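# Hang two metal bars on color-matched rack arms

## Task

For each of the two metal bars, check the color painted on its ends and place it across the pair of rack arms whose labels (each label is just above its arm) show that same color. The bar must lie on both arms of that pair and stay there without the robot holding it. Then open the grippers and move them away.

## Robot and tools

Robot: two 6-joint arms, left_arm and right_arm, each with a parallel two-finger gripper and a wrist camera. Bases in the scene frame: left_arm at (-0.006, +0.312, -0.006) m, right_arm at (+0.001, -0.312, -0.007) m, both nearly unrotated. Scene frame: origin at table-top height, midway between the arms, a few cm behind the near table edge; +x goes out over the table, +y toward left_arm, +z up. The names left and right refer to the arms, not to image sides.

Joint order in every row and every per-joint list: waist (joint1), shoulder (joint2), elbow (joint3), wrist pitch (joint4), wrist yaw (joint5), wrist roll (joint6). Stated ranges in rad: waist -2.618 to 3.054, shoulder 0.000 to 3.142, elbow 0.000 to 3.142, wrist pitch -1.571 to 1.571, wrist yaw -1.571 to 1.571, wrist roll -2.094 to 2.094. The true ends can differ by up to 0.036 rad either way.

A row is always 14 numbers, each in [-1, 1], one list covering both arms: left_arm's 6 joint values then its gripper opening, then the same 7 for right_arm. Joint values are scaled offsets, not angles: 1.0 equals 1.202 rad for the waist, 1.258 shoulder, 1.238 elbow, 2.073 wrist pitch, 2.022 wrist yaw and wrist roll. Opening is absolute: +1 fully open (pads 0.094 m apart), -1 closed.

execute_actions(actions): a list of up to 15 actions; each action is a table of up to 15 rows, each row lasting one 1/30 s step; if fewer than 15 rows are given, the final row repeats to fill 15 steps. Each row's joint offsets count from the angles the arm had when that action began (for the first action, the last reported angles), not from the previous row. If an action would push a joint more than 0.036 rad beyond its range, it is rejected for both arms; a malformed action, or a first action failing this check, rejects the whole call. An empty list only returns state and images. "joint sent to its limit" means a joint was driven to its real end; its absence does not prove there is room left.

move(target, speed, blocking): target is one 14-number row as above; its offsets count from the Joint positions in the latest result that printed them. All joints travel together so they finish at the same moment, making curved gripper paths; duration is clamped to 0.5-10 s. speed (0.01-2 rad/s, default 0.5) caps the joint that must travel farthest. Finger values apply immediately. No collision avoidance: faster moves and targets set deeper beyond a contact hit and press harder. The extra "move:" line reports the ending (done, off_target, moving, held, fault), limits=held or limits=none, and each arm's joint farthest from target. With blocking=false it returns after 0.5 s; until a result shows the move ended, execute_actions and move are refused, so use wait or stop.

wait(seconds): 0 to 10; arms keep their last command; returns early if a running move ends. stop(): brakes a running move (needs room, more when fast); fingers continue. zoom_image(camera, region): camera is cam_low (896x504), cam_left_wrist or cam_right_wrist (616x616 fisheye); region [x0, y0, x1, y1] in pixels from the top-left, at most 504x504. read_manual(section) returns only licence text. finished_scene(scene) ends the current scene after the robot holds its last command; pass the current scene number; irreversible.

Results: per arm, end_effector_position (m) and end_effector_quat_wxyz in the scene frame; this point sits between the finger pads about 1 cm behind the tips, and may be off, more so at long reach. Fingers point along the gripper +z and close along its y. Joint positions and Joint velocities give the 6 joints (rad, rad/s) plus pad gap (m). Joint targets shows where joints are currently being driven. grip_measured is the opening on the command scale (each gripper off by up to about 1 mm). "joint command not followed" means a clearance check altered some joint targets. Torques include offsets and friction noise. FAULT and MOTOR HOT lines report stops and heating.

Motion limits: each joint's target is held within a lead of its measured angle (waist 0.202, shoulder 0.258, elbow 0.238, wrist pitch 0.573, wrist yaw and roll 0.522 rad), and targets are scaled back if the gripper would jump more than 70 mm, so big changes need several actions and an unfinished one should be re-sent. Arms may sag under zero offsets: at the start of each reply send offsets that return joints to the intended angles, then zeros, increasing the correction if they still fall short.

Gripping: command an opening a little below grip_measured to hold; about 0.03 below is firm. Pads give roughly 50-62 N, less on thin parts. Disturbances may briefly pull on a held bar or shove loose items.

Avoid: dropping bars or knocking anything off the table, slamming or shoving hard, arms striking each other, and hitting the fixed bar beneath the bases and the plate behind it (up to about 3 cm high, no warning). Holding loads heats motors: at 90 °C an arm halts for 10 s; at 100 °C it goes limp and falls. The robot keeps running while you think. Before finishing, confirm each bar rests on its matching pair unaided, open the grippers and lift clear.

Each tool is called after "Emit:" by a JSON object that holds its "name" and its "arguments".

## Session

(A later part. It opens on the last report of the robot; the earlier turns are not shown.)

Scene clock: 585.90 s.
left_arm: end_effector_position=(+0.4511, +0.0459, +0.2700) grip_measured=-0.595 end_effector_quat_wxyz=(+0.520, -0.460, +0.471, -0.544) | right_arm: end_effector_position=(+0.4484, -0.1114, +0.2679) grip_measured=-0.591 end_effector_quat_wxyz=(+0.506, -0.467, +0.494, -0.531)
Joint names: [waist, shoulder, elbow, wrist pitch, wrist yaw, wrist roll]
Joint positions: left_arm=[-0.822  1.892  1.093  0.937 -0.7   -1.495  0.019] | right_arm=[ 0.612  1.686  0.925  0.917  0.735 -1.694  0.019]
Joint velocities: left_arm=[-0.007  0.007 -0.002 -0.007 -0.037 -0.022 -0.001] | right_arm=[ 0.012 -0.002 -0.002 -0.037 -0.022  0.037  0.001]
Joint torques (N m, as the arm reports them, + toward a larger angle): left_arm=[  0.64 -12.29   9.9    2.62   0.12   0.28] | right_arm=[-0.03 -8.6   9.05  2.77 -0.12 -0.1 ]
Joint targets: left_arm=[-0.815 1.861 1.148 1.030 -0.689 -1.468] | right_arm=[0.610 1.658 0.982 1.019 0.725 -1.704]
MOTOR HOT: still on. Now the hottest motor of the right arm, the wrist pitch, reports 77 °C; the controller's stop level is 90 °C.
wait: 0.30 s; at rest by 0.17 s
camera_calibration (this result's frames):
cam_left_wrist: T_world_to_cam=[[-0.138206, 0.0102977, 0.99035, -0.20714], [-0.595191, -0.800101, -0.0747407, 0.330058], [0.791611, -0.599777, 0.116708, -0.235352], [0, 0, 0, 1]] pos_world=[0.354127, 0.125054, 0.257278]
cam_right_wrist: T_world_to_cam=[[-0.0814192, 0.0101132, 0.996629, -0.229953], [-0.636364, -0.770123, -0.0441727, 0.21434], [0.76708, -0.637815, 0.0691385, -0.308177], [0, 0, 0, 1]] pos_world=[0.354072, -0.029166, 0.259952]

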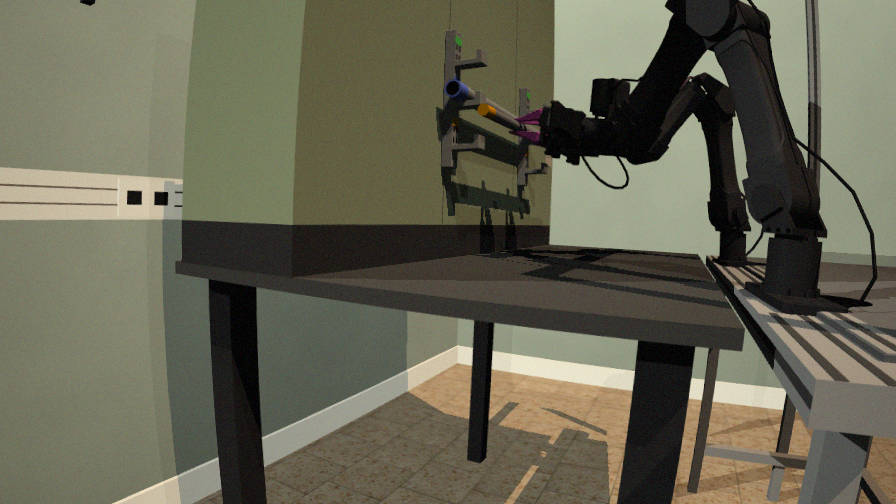

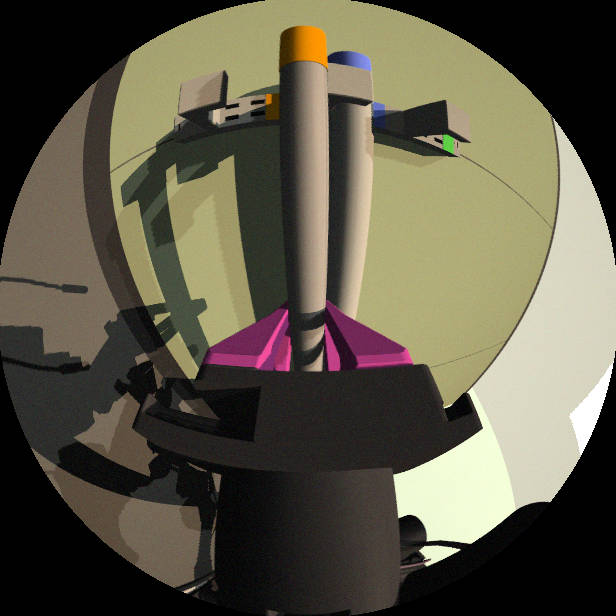

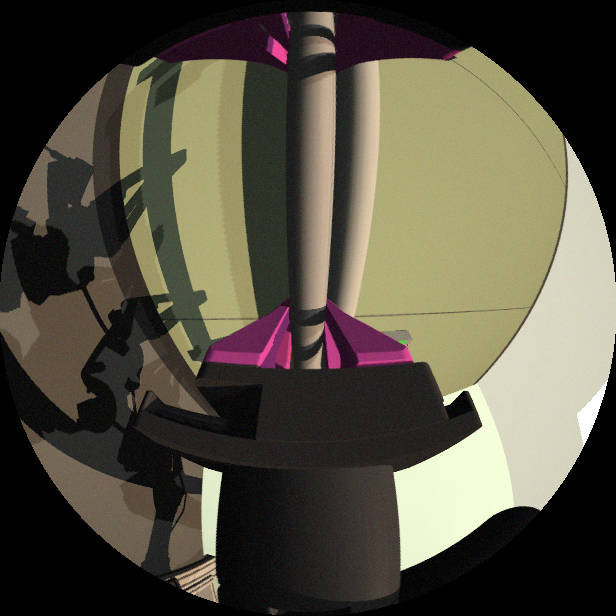

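Emit:
{"name": "execute_actions", "arguments": {"actions": [[[0.005,-0.025,0.044,0.038,0.005,0.01,-0.65,0,-0.022,0.046,0.042,-0.005,-0.002,-0.65],[0.005,-0.025,0.044,0.03,0.005,0.007,-0.65,0,-0.022,0.046,0.034,-0.005,0.002,-0.65],[0.005,-0.025,0.044,0.022,0.005,0.003,-0.65,0,-0.022,0.046,0.025,-0.005,0.006,-0.65],[0.005,-0.025,0.044,0.0135,0.005,0,-0.65,0,-0.022,0.046,0.017,-0.005,0.01,-0.65]]]}}

Emit:
{"name": "wait", "arguments": {"seconds": 0.3}}

Scene clock: 596.57 s.
left_arm: end_effector_position=(+0.4523, +0.0454, +0.2592) grip_measured=-0.595 end_effector_quat_wxyz=(+0.513, -0.469, +0.484, -0.533) | right_arm: end_effector_position=(+0.4493, -0.1110, +0.2565) grip_measured=-0.591 end_effector_quat_wxyz=(+0.497, -0.478, +0.504, -0.520)
Joint names: [waist, shoulder, elbow, wrist pitch, wrist yaw, wrist roll]
Joint positions: left_arm=[-0.822  1.892  1.093  0.884 -0.701 -1.521  0.019] | right_arm=[ 0.611  1.686  0.925  0.861  0.737 -1.656  0.019]
Joint velocities: left_arm=[ 0.012 -0.002  0.012 -0.007  0.037  0.066 -0.002] | right_arm=[ 0.012 -0.017 -0.007  0.066  0.007 -0.007 -0.   ]
Joint torques (N m, as the arm reports them, + toward a larger angle): left_arm=[  0.6  -12.34   9.85   2.53   0.13   0.3 ] | right_arm=[ 0.15 -8.58  9.06  2.72 -0.1  -0.17]
Joint targets: left_arm=[-0.816 1.860 1.148 0.965 -0.690 -1.495] | right_arm=[0.613 1.658 0.982 0.952 0.725 -1.674]
MOTOR HOT: still on. Now the hottest motor of the right arm, the wrist pitch, reports 76 °C; the controller's stop level is 90 °C.
camera_calibration (this result's frames):
cam_left_wrist: T_world_to_cam=[[-0.0985011, 0.00171406, 0.995135, -0.215078], [-0.598213, -0.799247, -0.057836, 0.326493], [0.79526, -0.601, 0.0797521, -0.227371], [0, 0, 0, 1]] pos_world=[0.354947, 0.124668, 0.251048]
cam_right_wrist: T_world_to_cam=[[-0.0400609, 0.00797178, 0.999165, -0.23807], [-0.636265, -0.771228, -0.0193574, 0.208201], [0.77043, -0.636509, 0.0359683, -0.300671], [0, 0, 0, 1]] pos_world=[0.354579, -0.0289112, 0.252716]

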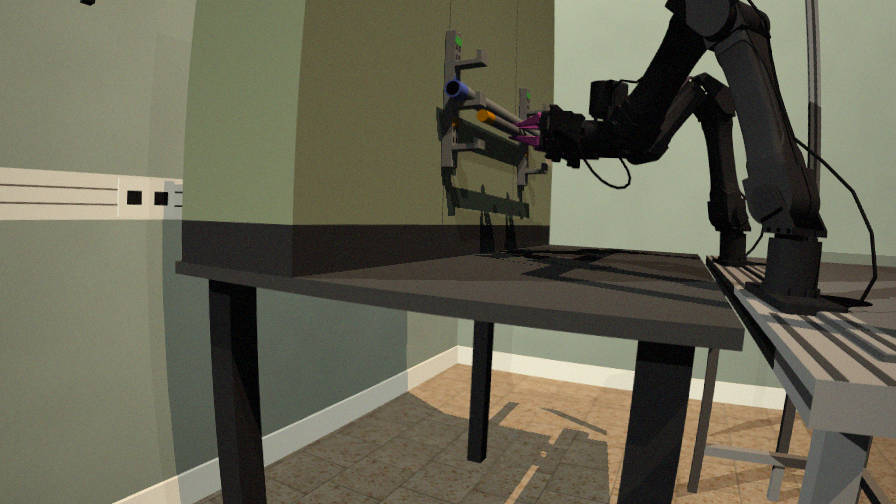

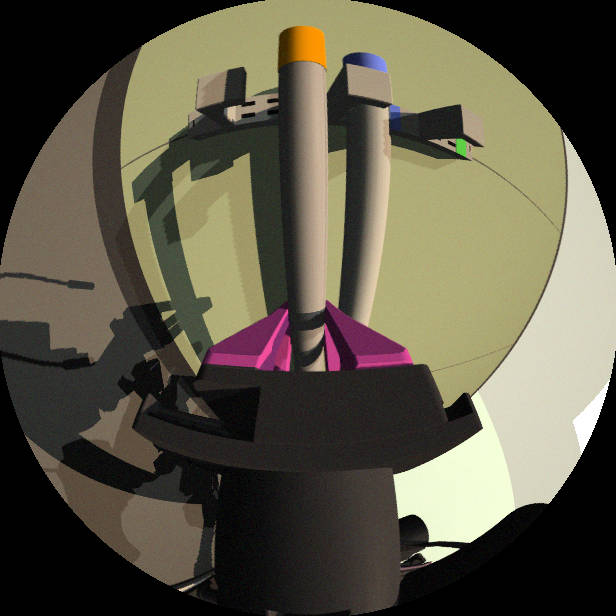

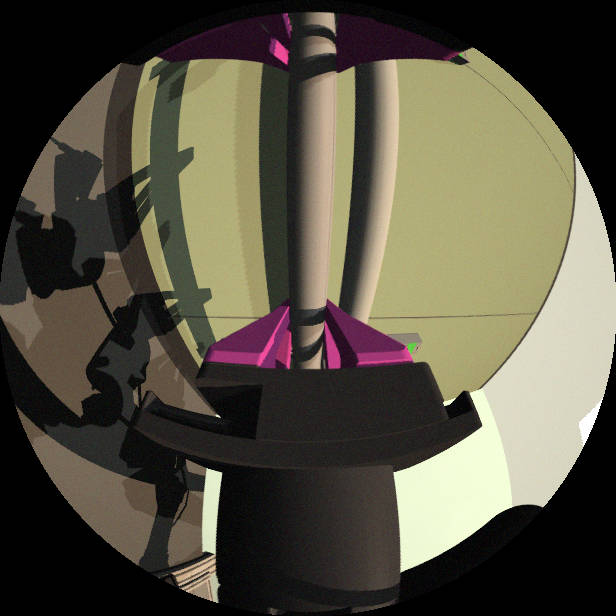

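Scene clock: 596.87 s.
left_arm: end_effector_position=(+0.4523, +0.0454, +0.2588) grip_measured=-0.595 end_effector_quat_wxyz=(+0.512, -0.469, +0.484, -0.532) | right_arm: end_effector_position=(+0.4493, -0.1111, +0.2562) grip_measured=-0.591 end_effector_quat_wxyz=(+0.496, -0.478, +0.505, -0.520)
Joint names: [waist, shoulder, elbow, wrist pitch, wrist yaw, wrist roll]
Joint positions: left_arm=[-0.822  1.892  1.093  0.882 -0.701 -1.522  0.019] | right_arm=[ 0.611  1.686  0.925  0.859  0.737 -1.655  0.019]
Joint velocities: left_arm=[ 0.007  0.012 -0.002 -0.037 -0.007 -0.037  0.   ] | right_arm=[ 0.007 -0.017 -0.037 -0.125  0.051 -0.051  0.   ]
Joint torques (N m, as the arm reports them, + toward a larger angle): left_arm=[  0.51 -12.35   9.87   2.56   0.13   0.3 ] | right_arm=[ 0.14 -8.58  9.07  2.71 -0.11 -0.17]
Joint targets: left_arm=[-0.816 1.860 1.148 0.965 -0.690 -1.495] | right_arm=[0.613 1.658 0.982 0.952 0.725 -1.674]
MOTOR HOT: still on. Now the hottest motor of the right arm, the wrist pitch, reports 76 °C; the controller's stop level is 90 °C.
wait: 0.30 s; at rest by 0.17 s
camera_calibration (this result's frames):
cam_left_wrist: T_world_to_cam=[[-0.0970697, 0.00119687, 0.995277, -0.215345], [-0.598322, -0.799198, -0.0573935, 0.326407], [0.795354, -0.601067, 0.078294, -0.227043], [0, 0, 0, 1]] pos_world=[0.354973, 0.124653, 0.250837]
cam_right_wrist: T_world_to_cam=[[-0.0389083, 0.00779606, 0.999212, -0.238305], [-0.636499, -0.771049, -0.0187687, 0.208143], [0.770295, -0.636728, 0.0349624, -0.300398], [0, 0, 0, 1]] pos_world=[0.354606, -0.0289254, 0.252527]

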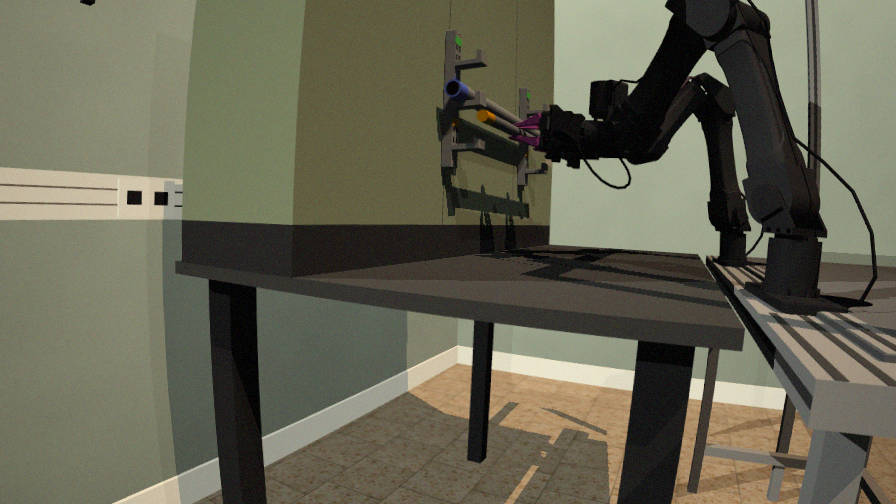

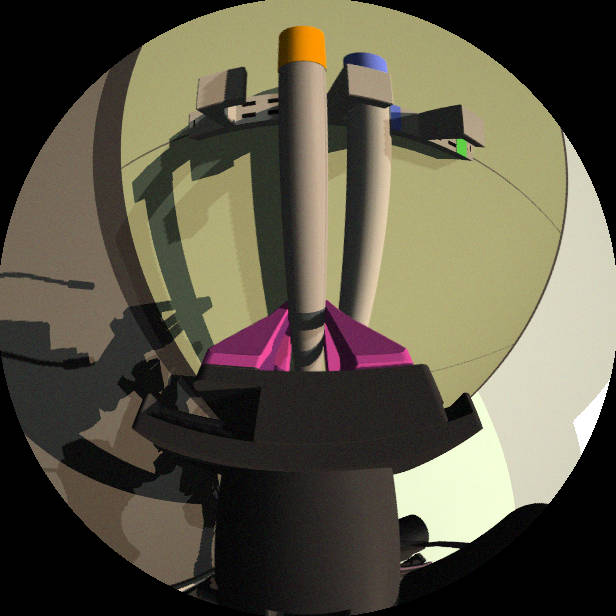

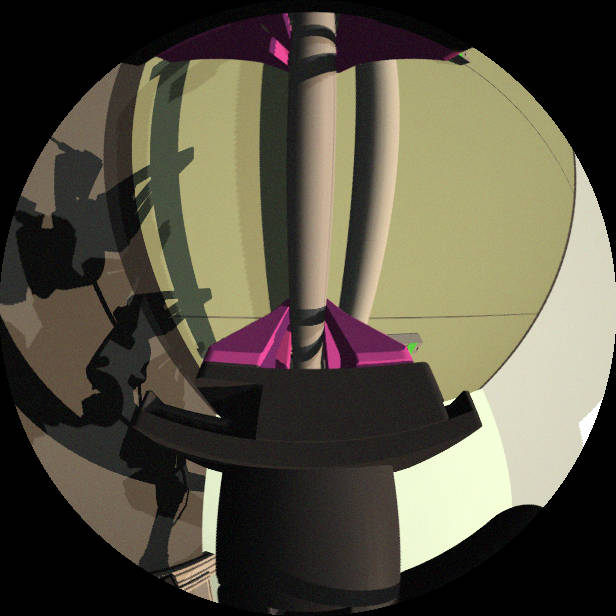

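Emit:
{"name": "execute_actions", "arguments": {"actions": [[[0.01,-0.016,0.054,0.043,0.008,0.013,-0.65,-0.007,-0.012,0.056,0.047,-0.01,-0.009,-0.65],[0.016,-0.007,0.065,0.043,0.012,0.013,-0.65,-0.014,-0.002,0.067,0.047,-0.014,-0.009,-0.65],[0.022,0.002,0.075,0.043,0.015,0.013,-0.65,-0.021,0.008,0.077,0.047,-0.019,-0.009,-0.65],[0.028,0.011,0.086,0.043,0.018,0.013,-0.65,-0.028,0.017,0.087,0.047,-0.024,-0.009,-0.65],[0.033,0.02,0.096,0.043,0.022,0.013,-0.65,-0.035,0.027,0.098,0.047,-0.028,-0.009,-0.65],[0.039,0.029,0.107,0.043,0.025,0.013,-0.65,-0.042,0.037,0.108,0.047,-0.033,-0.009,-0.65]]]}}

Emit:
{"name": "wait", "arguments": {"seconds": 0.3}}

Scene clock: 608.67 s.
left_arm: end_effector_position=(+0.4771, +0.0465, +0.2521) grip_measured=-0.595 end_effector_quat_wxyz=(+0.513, -0.470, +0.484, -0.530) | right_arm: end_effector_position=(+0.4757, -0.1105, +0.2494) grip_measured=-0.591 end_effector_quat_wxyz=(+0.497, -0.482, +0.503, -0.518)
Joint names: [waist, shoulder, elbow, wrist pitch, wrist yaw, wrist roll]
Joint positions: left_arm=[-0.781  1.966  1.168  0.876 -0.665 -1.527  0.019] | right_arm=[ 0.562  1.766  0.999  0.854  0.68  -1.649  0.019]
Joint velocities: left_arm=[ 0.012  0.007 -0.012 -0.037 -0.007  0.051 -0.002] | right_arm=[-0.007 -0.007  0.002  0.007  0.007 -0.066 -0.   ]
Joint torques (N m, as the arm reports them, + toward a larger angle): left_arm=[  0.57 -13.45  10.1    2.69   0.12   0.34] | right_arm=[-0.06 -9.63  9.21  2.81 -0.06 -0.22]
Joint targets: left_arm=[-0.775 1.928 1.226 0.972 -0.650 -1.496] | right_arm=[0.560 1.733 1.058 0.956 0.670 -1.673]
MOTOR HOT: still on. Now the hottest motor of the right arm, the wrist pitch, reports 76 °C; the controller's stop level is 90 °C.
camera_calibration (this result's frames):
cam_left_wrist: T_world_to_cam=[[-0.0948446, -0.000284132, 0.995492, -0.207351], [-0.594588, -0.802017, -0.0568777, 0.339976], [0.798417, -0.597302, 0.075898, -0.246611], [0, 0, 0, 1]] pos_world=[0.379377, 0.125306, 0.24447]
cam_right_wrist: T_world_to_cam=[[-0.0349311, 0.0109988, 0.999329, -0.232024], [-0.630313, -0.776224, -0.013489, 0.220417], [0.775555, -0.630361, 0.034047, -0.321704], [0, 0, 0, 1]] pos_world=[0.380326, -0.0291449, 0.245795]

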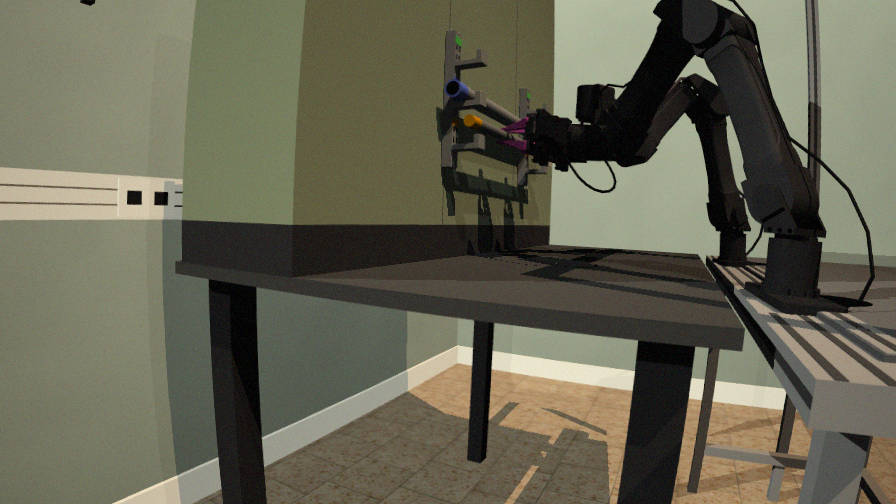

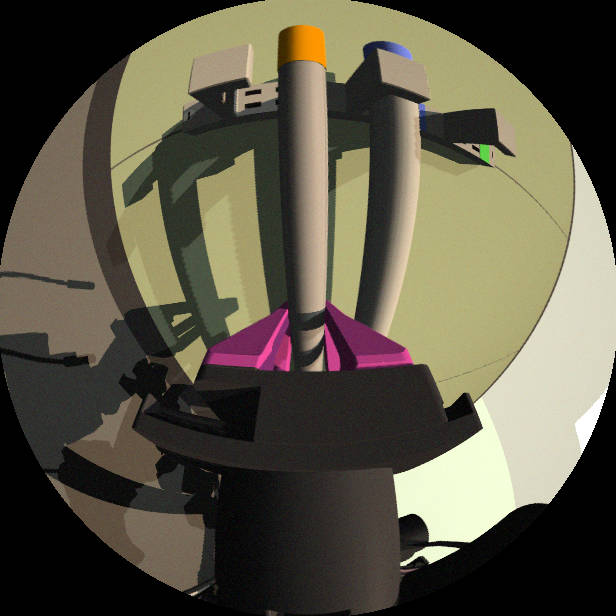

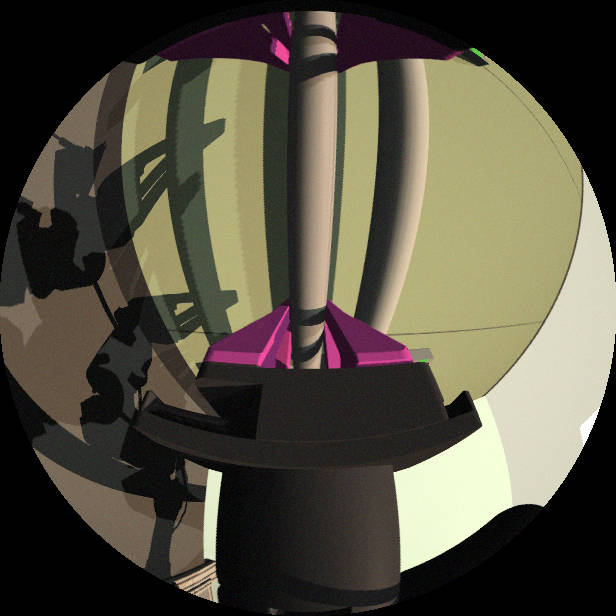

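Scene clock: 608.97 s.
left_arm: end_effector_position=(+0.4771, +0.0465, +0.2521) grip_measured=-0.595 end_effector_quat_wxyz=(+0.513, -0.471, +0.484, -0.530) | right_arm: end_effector_position=(+0.4757, -0.1104, +0.2494) grip_measured=-0.591 end_effector_quat_wxyz=(+0.497, -0.482, +0.503, -0.518)
Joint names: [waist, shoulder, elbow, wrist pitch, wrist yaw, wrist roll]
Joint positions: left_arm=[-0.781  1.966  1.168  0.876 -0.665 -1.527  0.019] | right_arm=[ 0.562  1.766  0.999  0.854  0.68  -1.648  0.019]
Joint velocities: left_arm=[-0.007 -0.002  0.002 -0.037 -0.037 -0.051 -0.   ] | right_arm=[-0.012 -0.002 -0.002  0.051 -0.007  0.022  0.001]
Joint torques (N m, as the arm reports them, + toward a larger angle): left_arm=[  0.71 -13.47  10.13   2.69   0.14   0.34] | right_arm=[-0.1  -9.62  9.21  2.81 -0.08 -0.23]
Joint targets: left_arm=[-0.775 1.928 1.226 0.972 -0.650 -1.496] | right_arm=[0.560 1.733 1.058 0.956 0.670 -1.673]
MOTOR HOT: still on. Now the hottest motor of the right arm, the wrist pitch, reports 76 °C; the controller's stop level is 90 °C.
wait: 0.30 s; at rest by 0.17 s
camera_calibration (this result's frames):
cam_left_wrist: T_world_to_cam=[[-0.0948332, 0.0000971638, 0.995493, -0.207374], [-0.594615, -0.802018, -0.0565663, 0.339911], [0.798398, -0.5973, 0.0761157, -0.246656], [0, 0, 0, 1]] pos_world=[0.37938, 0.125307, 0.244442]
cam_right_wrist: T_world_to_cam=[[-0.0349807, 0.0106168, 0.999332, -0.232049], [-0.630008, -0.776466, -0.0138037, 0.220378], [0.7758, -0.63007, 0.03385, -0.321699], [0, 0, 0, 1]] pos_world=[0.380297, -0.0291132, 0.245825]

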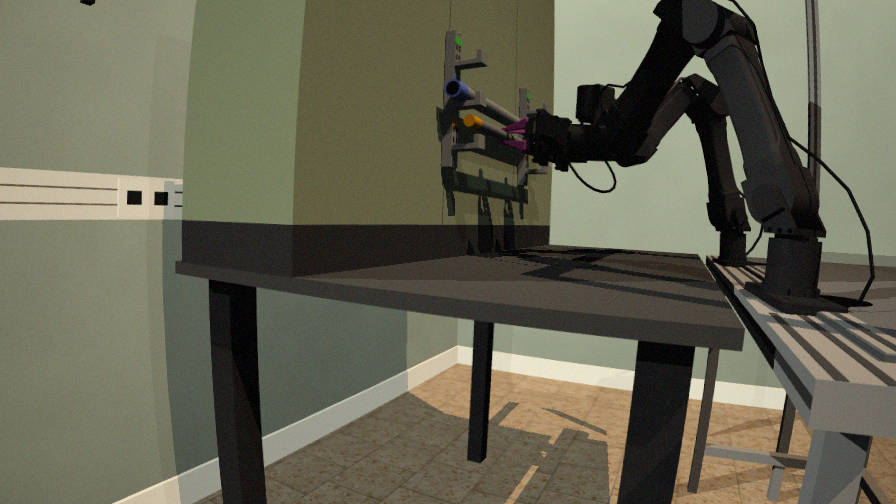

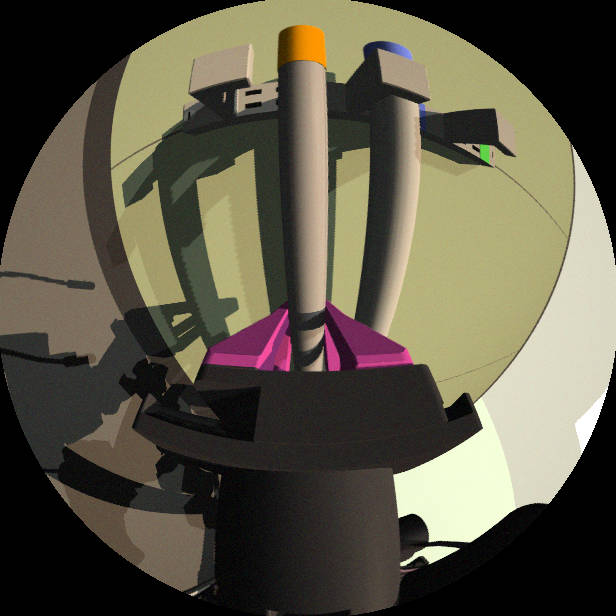

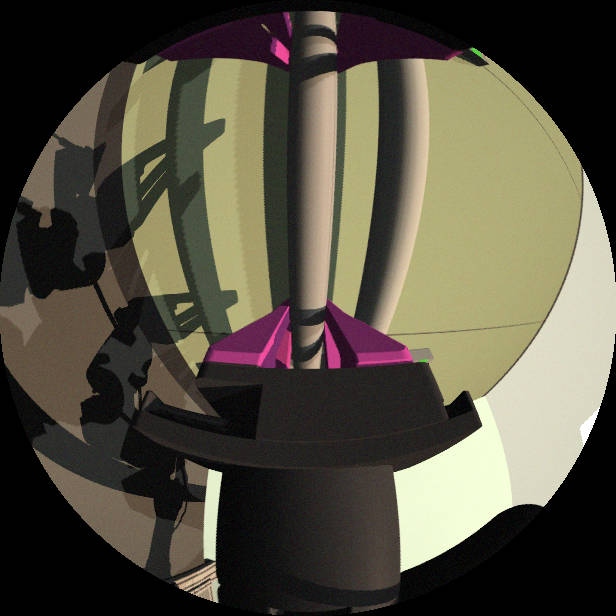

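Emit:
{"name": "execute_actions", "arguments": {"actions": [[[0.01,-0.022,0.058,0.048,0.01,0.015,-0.65,-0.007,-0.017,0.059,0.051,-0.008,-0.012,-0.65],[0.015,-0.013,0.069,0.048,0.013,0.015,-0.65,-0.013,-0.008,0.07,0.051,-0.012,-0.012,-0.65],[0.02,-0.005,0.081,0.048,0.016,0.015,-0.65,-0.018,0,0.081,0.051,-0.015,-0.012,-0.65],[0.025,0.004,0.092,0.048,0.019,0.015,-0.65,-0.024,0.009,0.091,0.051,-0.019,-0.012,-0.65],[0.03,0.012,0.103,0.048,0.022,0.015,-0.65,-0.029,0.018,0.102,0.051,-0.022,-0.012,-0.65]]]}}

Emit:
{"name": "wait", "arguments": {"seconds": 0.3}}

Scene clock: 620.57 s.
left_arm: end_effector_position=(+0.4962, +0.0472, +0.2533) grip_measured=-0.595 end_effector_quat_wxyz=(+0.515, -0.469, +0.480, -0.534) | right_arm: end_effector_position=(+0.4953, -0.1103, +0.2510) grip_measured=-0.591 end_effector_quat_wxyz=(+0.500, -0.480, +0.499, -0.520)
Joint names: [waist, shoulder, elbow, wrist pitch, wrist yaw, wrist roll]
Joint positions: left_arm=[-0.751  2.018  1.237  0.872 -0.636 -1.526  0.019] | right_arm=[ 0.53   1.821  1.066  0.854  0.643 -1.653  0.019]
Joint velocities: left_arm=[ 0.002 -0.002  0.007 -0.007  0.022 -0.022 -0.   ] | right_arm=[ 0.007 -0.012 -0.007  0.007 -0.037 -0.066 -0.001]
Joint torques (N m, as the arm reports them, + toward a larger angle): left_arm=[  0.4  -14.02  10.32   2.8    0.13   0.31] | right_arm=[ -0.16 -10.09   9.26   2.86  -0.07  -0.18]
Joint targets: left_arm=[-0.745 1.981 1.295 0.975 -0.620 -1.497] | right_arm=[0.527 1.789 1.126 0.960 0.636 -1.673]
MOTOR HOT: still on. Now the hottest motor of the right arm, the wrist pitch, reports 76 °C; the controller's stop level is 90 °C.
camera_calibration (this result's frames):
cam_left_wrist: T_world_to_cam=[[-0.105837, 0.00463485, 0.994373, -0.201243], [-0.593028, -0.802989, -0.059377, 0.351874], [0.798196, -0.595975, 0.0877349, -0.264531], [0, 0, 0, 1]] pos_world=[0.398519, 0.12583, 0.244213]
cam_right_wrist: T_world_to_cam=[[-0.0465338, 0.0111524, 0.998854, -0.227064], [-0.626858, -0.778864, -0.0205073, 0.232728], [0.777743, -0.627094, 0.0432344, -0.339838], [0, 0, 0, 1]] pos_world=[0.399628, -0.0293144, 0.246269]

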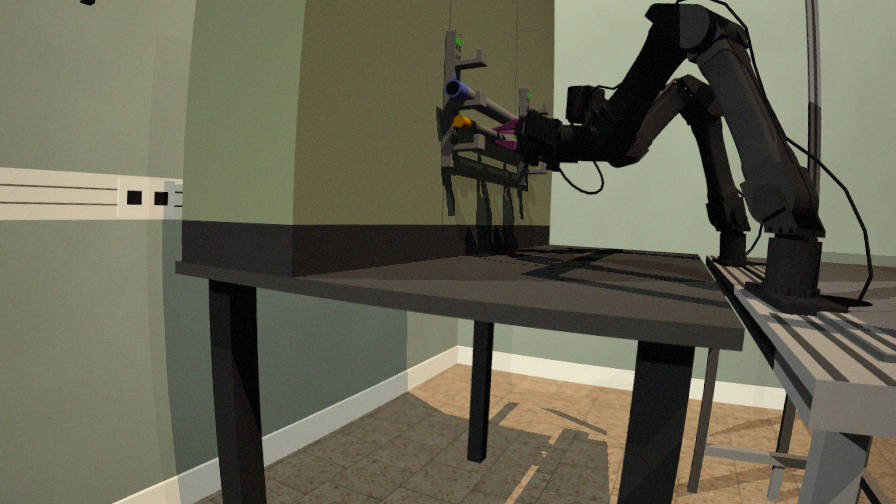

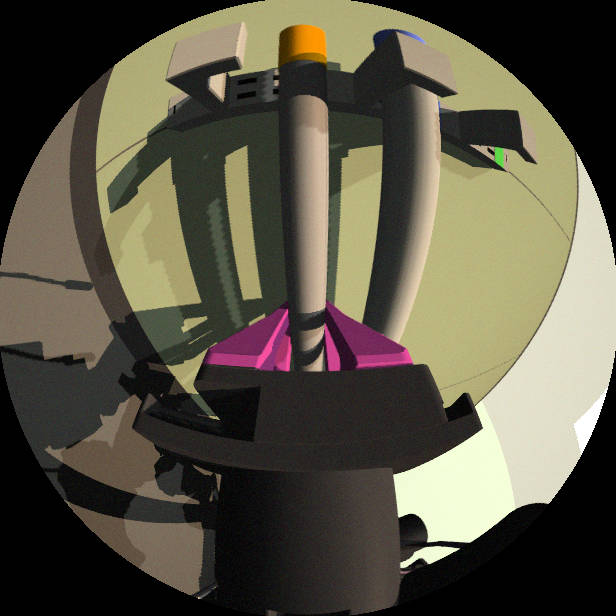

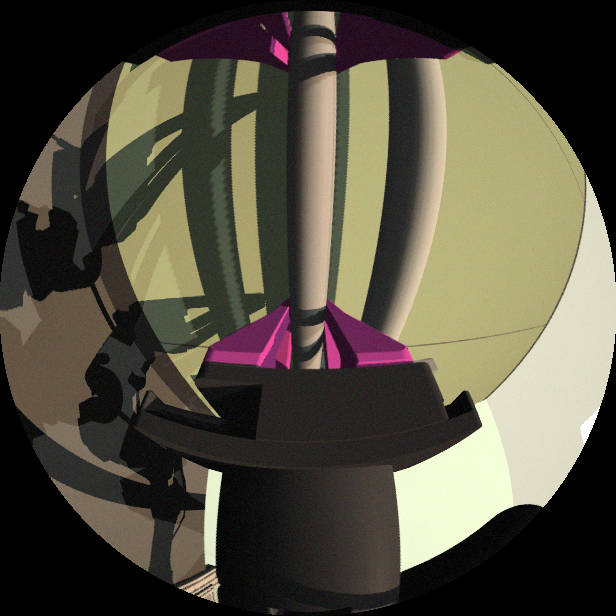

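Scene clock: 620.87 s.
left_arm: end_effector_position=(+0.4962, +0.0472, +0.2533) grip_measured=-0.595 end_effector_quat_wxyz=(+0.515, -0.469, +0.480, -0.534) | right_arm: end_effector_position=(+0.4953, -0.1102, +0.2510) grip_measured=-0.591 end_effector_quat_wxyz=(+0.501, -0.480, +0.499, -0.520)
Joint names: [waist, shoulder, elbow, wrist pitch, wrist yaw, wrist roll]
Joint positions: left_arm=[-0.751  2.018  1.237  0.872 -0.636 -1.526  0.019] | right_arm=[ 0.53   1.821  1.066  0.854  0.643 -1.653  0.019]
Joint velocities: left_arm=[-0.017 -0.002 -0.012  0.022  0.007  0.022 -0.   ] | right_arm=[ 0.007 -0.012  0.007  0.007 -0.037  0.007  0.   ]
Joint torques (N m, as the arm reports them, + toward a larger angle): left_arm=[  0.5  -14.02  10.18   2.78   0.15   0.32] | right_arm=[ -0.15 -10.05   9.25   2.86  -0.07  -0.18]
Joint targets: left_arm=[-0.745 1.981 1.295 0.975 -0.620 -1.497] | right_arm=[0.527 1.789 1.126 0.960 0.635 -1.673]
MOTOR HOT: still on. Now the hottest motor of the right arm, the wrist pitch, reports 76 °C; the controller's stop level is 90 °C.
wait: 0.30 s; at rest by 0.17 s
camera_calibration (this result's frames):
cam_left_wrist: T_world_to_cam=[[-0.105837, 0.00463485, 0.994373, -0.201243], [-0.593028, -0.802989, -0.059377, 0.351874], [0.798196, -0.595975, 0.0877349, -0.264531], [0, 0, 0, 1]] pos_world=[0.398519, 0.12583, 0.244213]
cam_right_wrist: T_world_to_cam=[[-0.046569, 0.0111515, 0.998853, -0.227052], [-0.626561, -0.779102, -0.0205137, 0.232611], [0.77798, -0.626798, 0.0432691, -0.339891], [0, 0, 0, 1]] pos_world=[0.3996, -0.0292831, 0.24627]

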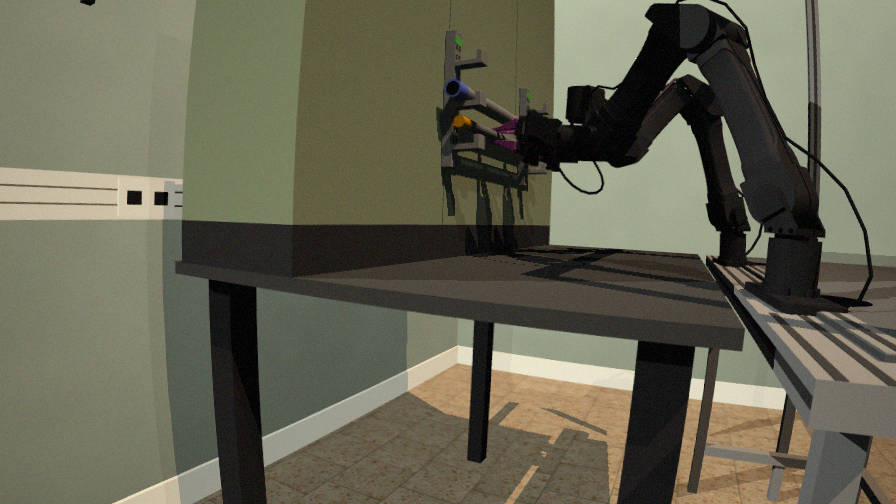

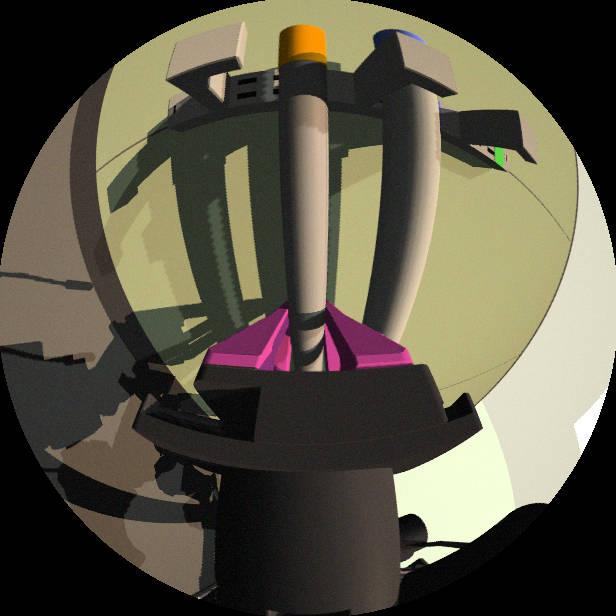

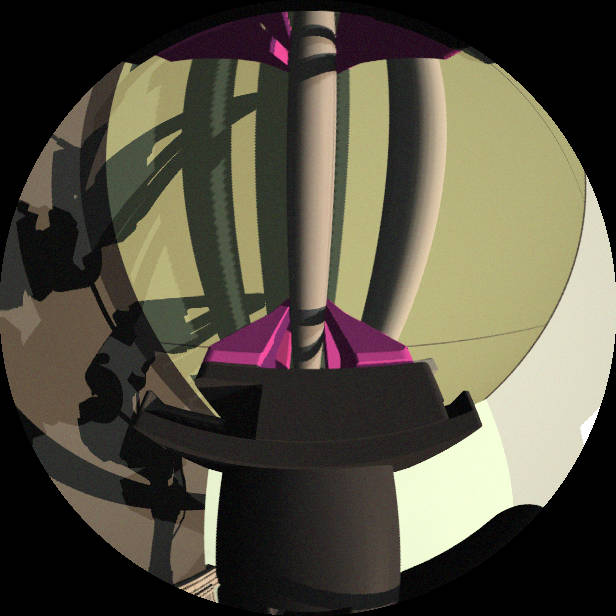

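Emit:
{"name": "execute_actions", "arguments": {"actions": [[[0.004,-0.029,0.046,0.042,0.006,0.01,-0.65,0,-0.025,0.048,0.044,-0.003,-0.006,-0.65],[0.004,-0.029,0.046,0.036,0.006,0.008,-0.65,0,-0.025,0.048,0.038,-0.003,-0.003,-0.65],[0.004,-0.029,0.046,0.03,0.006,0.006,-0.65,0,-0.025,0.048,0.033,-0.003,0,-0.65],[0.004,-0.029,0.046,0.025,0.006,0.004,-0.65,0,-0.025,0.048,0.028,-0.003,0.003,-0.65],[0.004,-0.029,0.046,0.02,0.006,0.002,-0.65,0,-0.025,0.048,0.023,-0.003,0.005,-0.65],[0.004,-0.029,0.046,0.015,0.006,0,-0.65,0,-0.025,0.048,0.018,-0.003,0.007,-0.65]],[[0.004,-0.029,0.046,0.036,0.006,0.01,-0.65,0,-0.025,0.048,0.04,-0.003,-0.006,-0.65],[0.004,-0.029,0.046,0.032,0.006,0.008,-0.65,0,-0.025,0.048,0.036,-0.003,-0.003,-0.65],[0.004,-0.029,0.046,0.028,0.006,0.006,-0.65,0,-0.025,0.048,0.031,-0.003,0,-0.65],[0.004,-0.029,0.046,0.024,0.006,0.004,-0.65,0,-0.025,0.048,0.027,-0.003,0.003,-0.65],[0.004,-0.029,0.046,0.02,0.006,0.002,-0.65,0,-0.025,0.048,0.023,-0.003,0.005,-0.65],[0.004,-0.029,0.046,0.015,0.006,0,-0.65,0,-0.025,0.048,0.018,-0.003,0.007,-0.65]],[[0.004,-0.029,0.046,0.036,0.006,0.01,-0.65,0,-0.025,0.048,0.04,-0.003,-0.006,-0.65],[0.004,-0.029,0.046,0.033,0.006,0.008,-0.65,0,-0.025,0.048,0.037,-0.003,-0.004,-0.65],[0.004,-0.029,0.046,0.03,0.006,0.007,-0.65,0,-0.025,0.048,0.034,-0.003,-0.002,-0.65],[0.004,-0.029,0.046,0.027,0.006,0.006,-0.65,0,-0.025,0.048,0.031,-0.003,0,-0.65],[0.004,-0.029,0.046,0.024,0.006,0.005,-0.65,0,-0.025,0.048,0.028,-0.003,0.001,-0.65],[0.004,-0.029,0.046,0.021,0.006,0.004,-0.65,0,-0.025,0.048,0.025,-0.003,0.003,-0.65],[0.004,-0.029,0.046,0.018,0.006,0.002,-0.65,0,-0.025,0.048,0.021,-0.003,0.005,-0.65],[0.004,-0.029,0.046,0.015,0.006,0,-0.65,0,-0.025,0.048,0.018,-0.003,0.007,-0.65]]]}}

Emit:
{"name": "wait", "arguments": {"seconds": 0.3}}

Scene clock: 643.53 s.
left_arm: end_effector_position=(+0.4975, +0.0462, +0.2243) grip_measured=-0.595 end_effector_quat_wxyz=(+0.489, -0.495, +0.510, -0.507) | right_arm: end_effector_position=(+0.4952, -0.1099, +0.2216) grip_measured=-0.591 end_effector_quat_wxyz=(+0.475, -0.506, +0.528, -0.490)
Joint names: [waist, shoulder, elbow, wrist pitch, wrist yaw, wrist roll]
Joint positions: left_arm=[-0.751  2.018  1.237  0.736 -0.632 -1.603  0.019] | right_arm=[ 0.528  1.821  1.066  0.716  0.644 -1.565  0.019]
Joint velocities: left_arm=[ 0.002  0.002  0.002  0.095 -0.007 -0.007 -0.001] | right_arm=[ 0.002 -0.002  0.002  0.051 -0.022  0.007  0.001]
Joint torques (N m, as the arm reports them, + toward a larger angle): left_arm=[  0.42 -13.97  10.13   2.31   0.07   0.18] | right_arm=[  0.04 -10.04   9.32   2.51  -0.01  -0.02]
Joint targets: left_arm=[-0.746 1.982 1.294 0.791 -0.622 -1.585] | right_arm=[0.528 1.789 1.126 0.776 0.638 -1.567]
MOTOR HOT: still on. Now the hottest motor of the right arm, the wrist pitch, reports 77 °C; the controller's stop level is 90 °C.
camera_calibration (this result's frames):
cam_left_wrist: T_world_to_cam=[[0.00313448, -0.00219606, 0.999993, -0.227429], [-0.599857, -0.800107, 0.000123163, 0.340055], [0.800101, -0.599853, -0.00382524, -0.2438], [0, 0, 0, 1]] pos_world=[0.399762, 0.125337, 0.226453]
cam_right_wrist: T_world_to_cam=[[0.0635508, 0.00188145, 0.997977, -0.253043], [-0.623984, -0.78035, 0.0412062, 0.217078], [0.778849, -0.62534, -0.0484179, -0.318334], [0, 0, 0, 1]] pos_world=[0.399468, -0.0291938, 0.228174]

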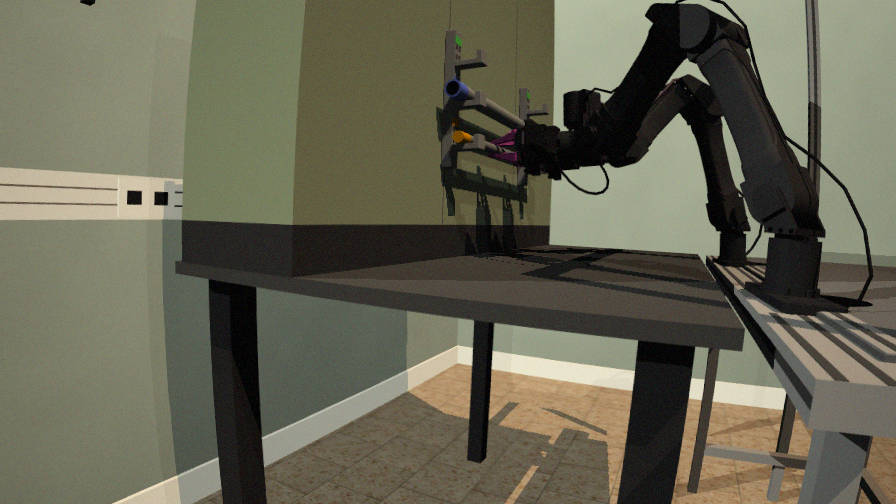

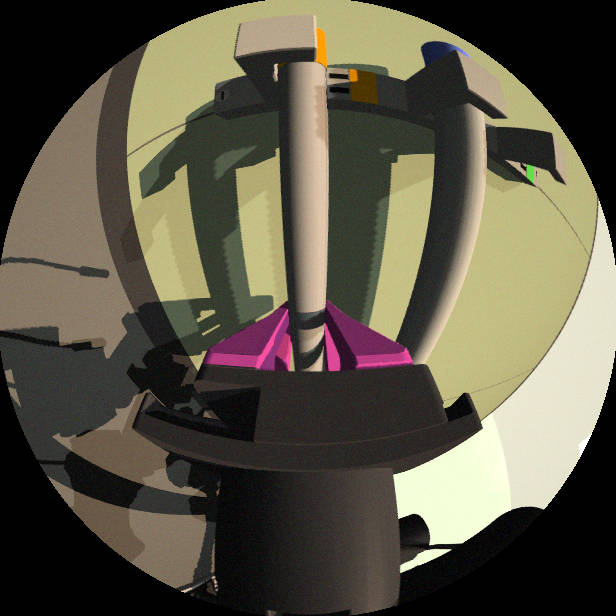

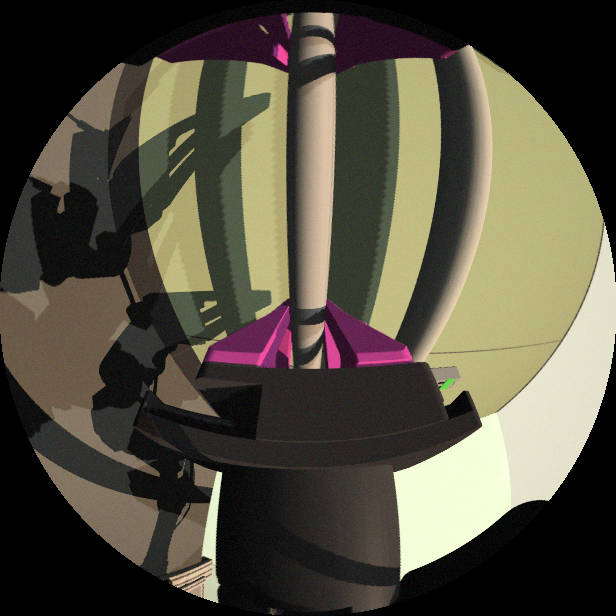

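Scene clock: 643.83 s.
left_arm: end_effector_position=(+0.4975, +0.0462, +0.2243) grip_measured=-0.595 end_effector_quat_wxyz=(+0.489, -0.495, +0.510, -0.507) | right_arm: end_effector_position=(+0.4952, -0.1099, +0.2216) grip_measured=-0.591 end_effector_quat_wxyz=(+0.475, -0.506, +0.528, -0.490)
Joint names: [waist, shoulder, elbow, wrist pitch, wrist yaw, wrist roll]
Joint positions: left_arm=[-0.751  2.018  1.237  0.736 -0.632 -1.603  0.019] | right_arm=[ 0.528  1.821  1.066  0.716  0.644 -1.565  0.019]
Joint velocities: left_arm=[-0.002  0.007 -0.007  0.022  0.037  0.051  0.001] | right_arm=[-0.017 -0.002 -0.007 -0.051  0.007  0.007 -0.   ]
Joint torques (N m, as the arm reports them, + toward a larger angle): left_arm=[  0.41 -13.95  10.14   2.32   0.08   0.18] | right_arm=[  0.03 -10.05   9.31   2.51  -0.01  -0.02]
Joint targets: left_arm=[-0.746 1.982 1.294 0.791 -0.622 -1.585] | right_arm=[0.528 1.789 1.126 0.776 0.638 -1.567]
MOTOR HOT: still on. Now the hottest motor of the right arm, the wrist pitch, reports 77 °C; the controller's stop level is 90 °C.
wait: 0.30 s; at rest by 0.17 s
camera_calibration (this result's frames):
cam_left_wrist: T_world_to_cam=[[0.00313448, -0.00219606, 0.999993, -0.227429], [-0.599857, -0.800107, 0.000123163, 0.340055], [0.800101, -0.599853, -0.00382524, -0.2438], [0, 0, 0, 1]] pos_world=[0.399762, 0.125337, 0.226453]
cam_right_wrist: T_world_to_cam=[[0.0635508, 0.00188145, 0.997977, -0.253043], [-0.623984, -0.78035, 0.0412062, 0.217078], [0.778849, -0.62534, -0.0484179, -0.318334], [0, 0, 0, 1]] pos_world=[0.399468, -0.0291938, 0.228174]

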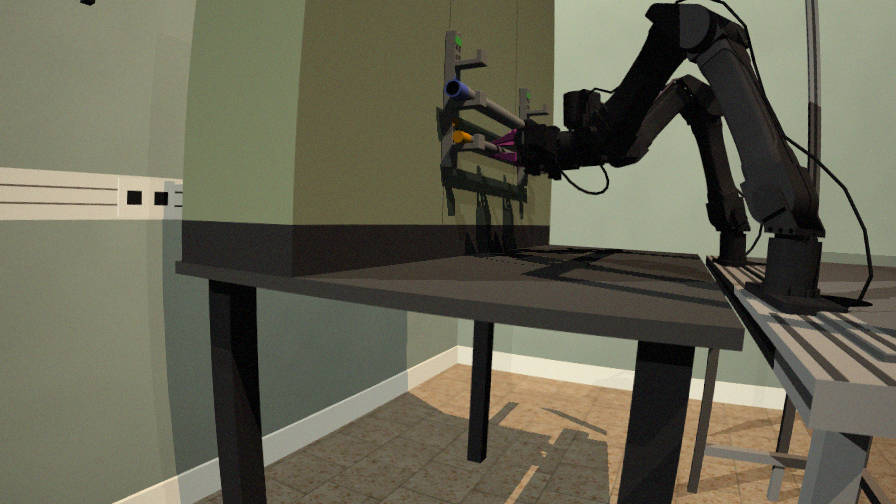

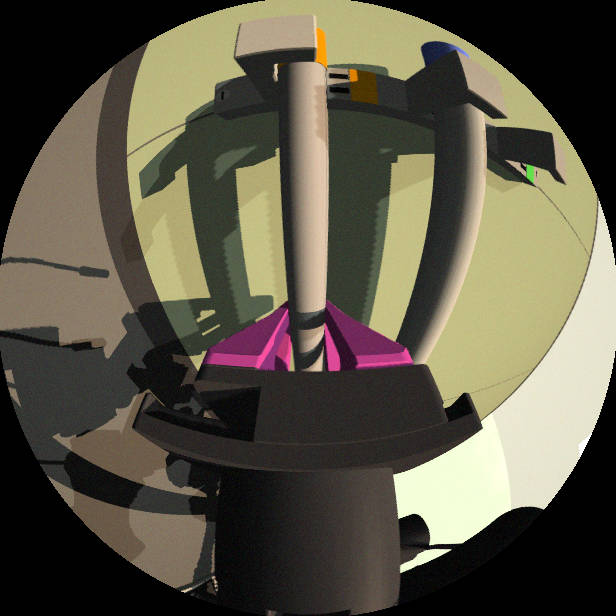

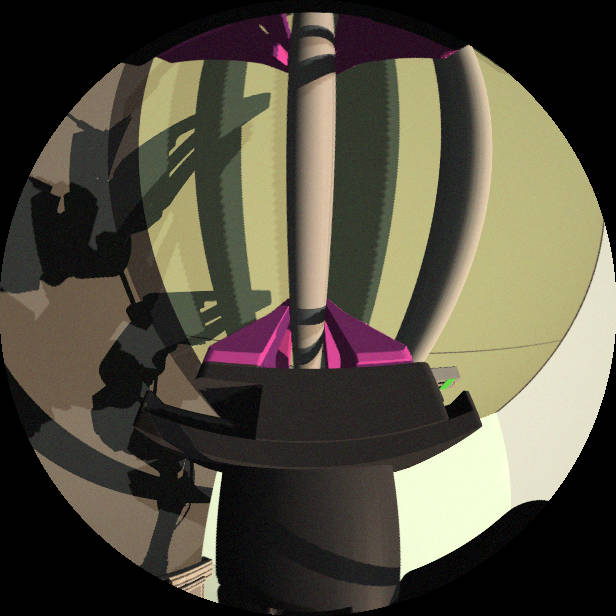

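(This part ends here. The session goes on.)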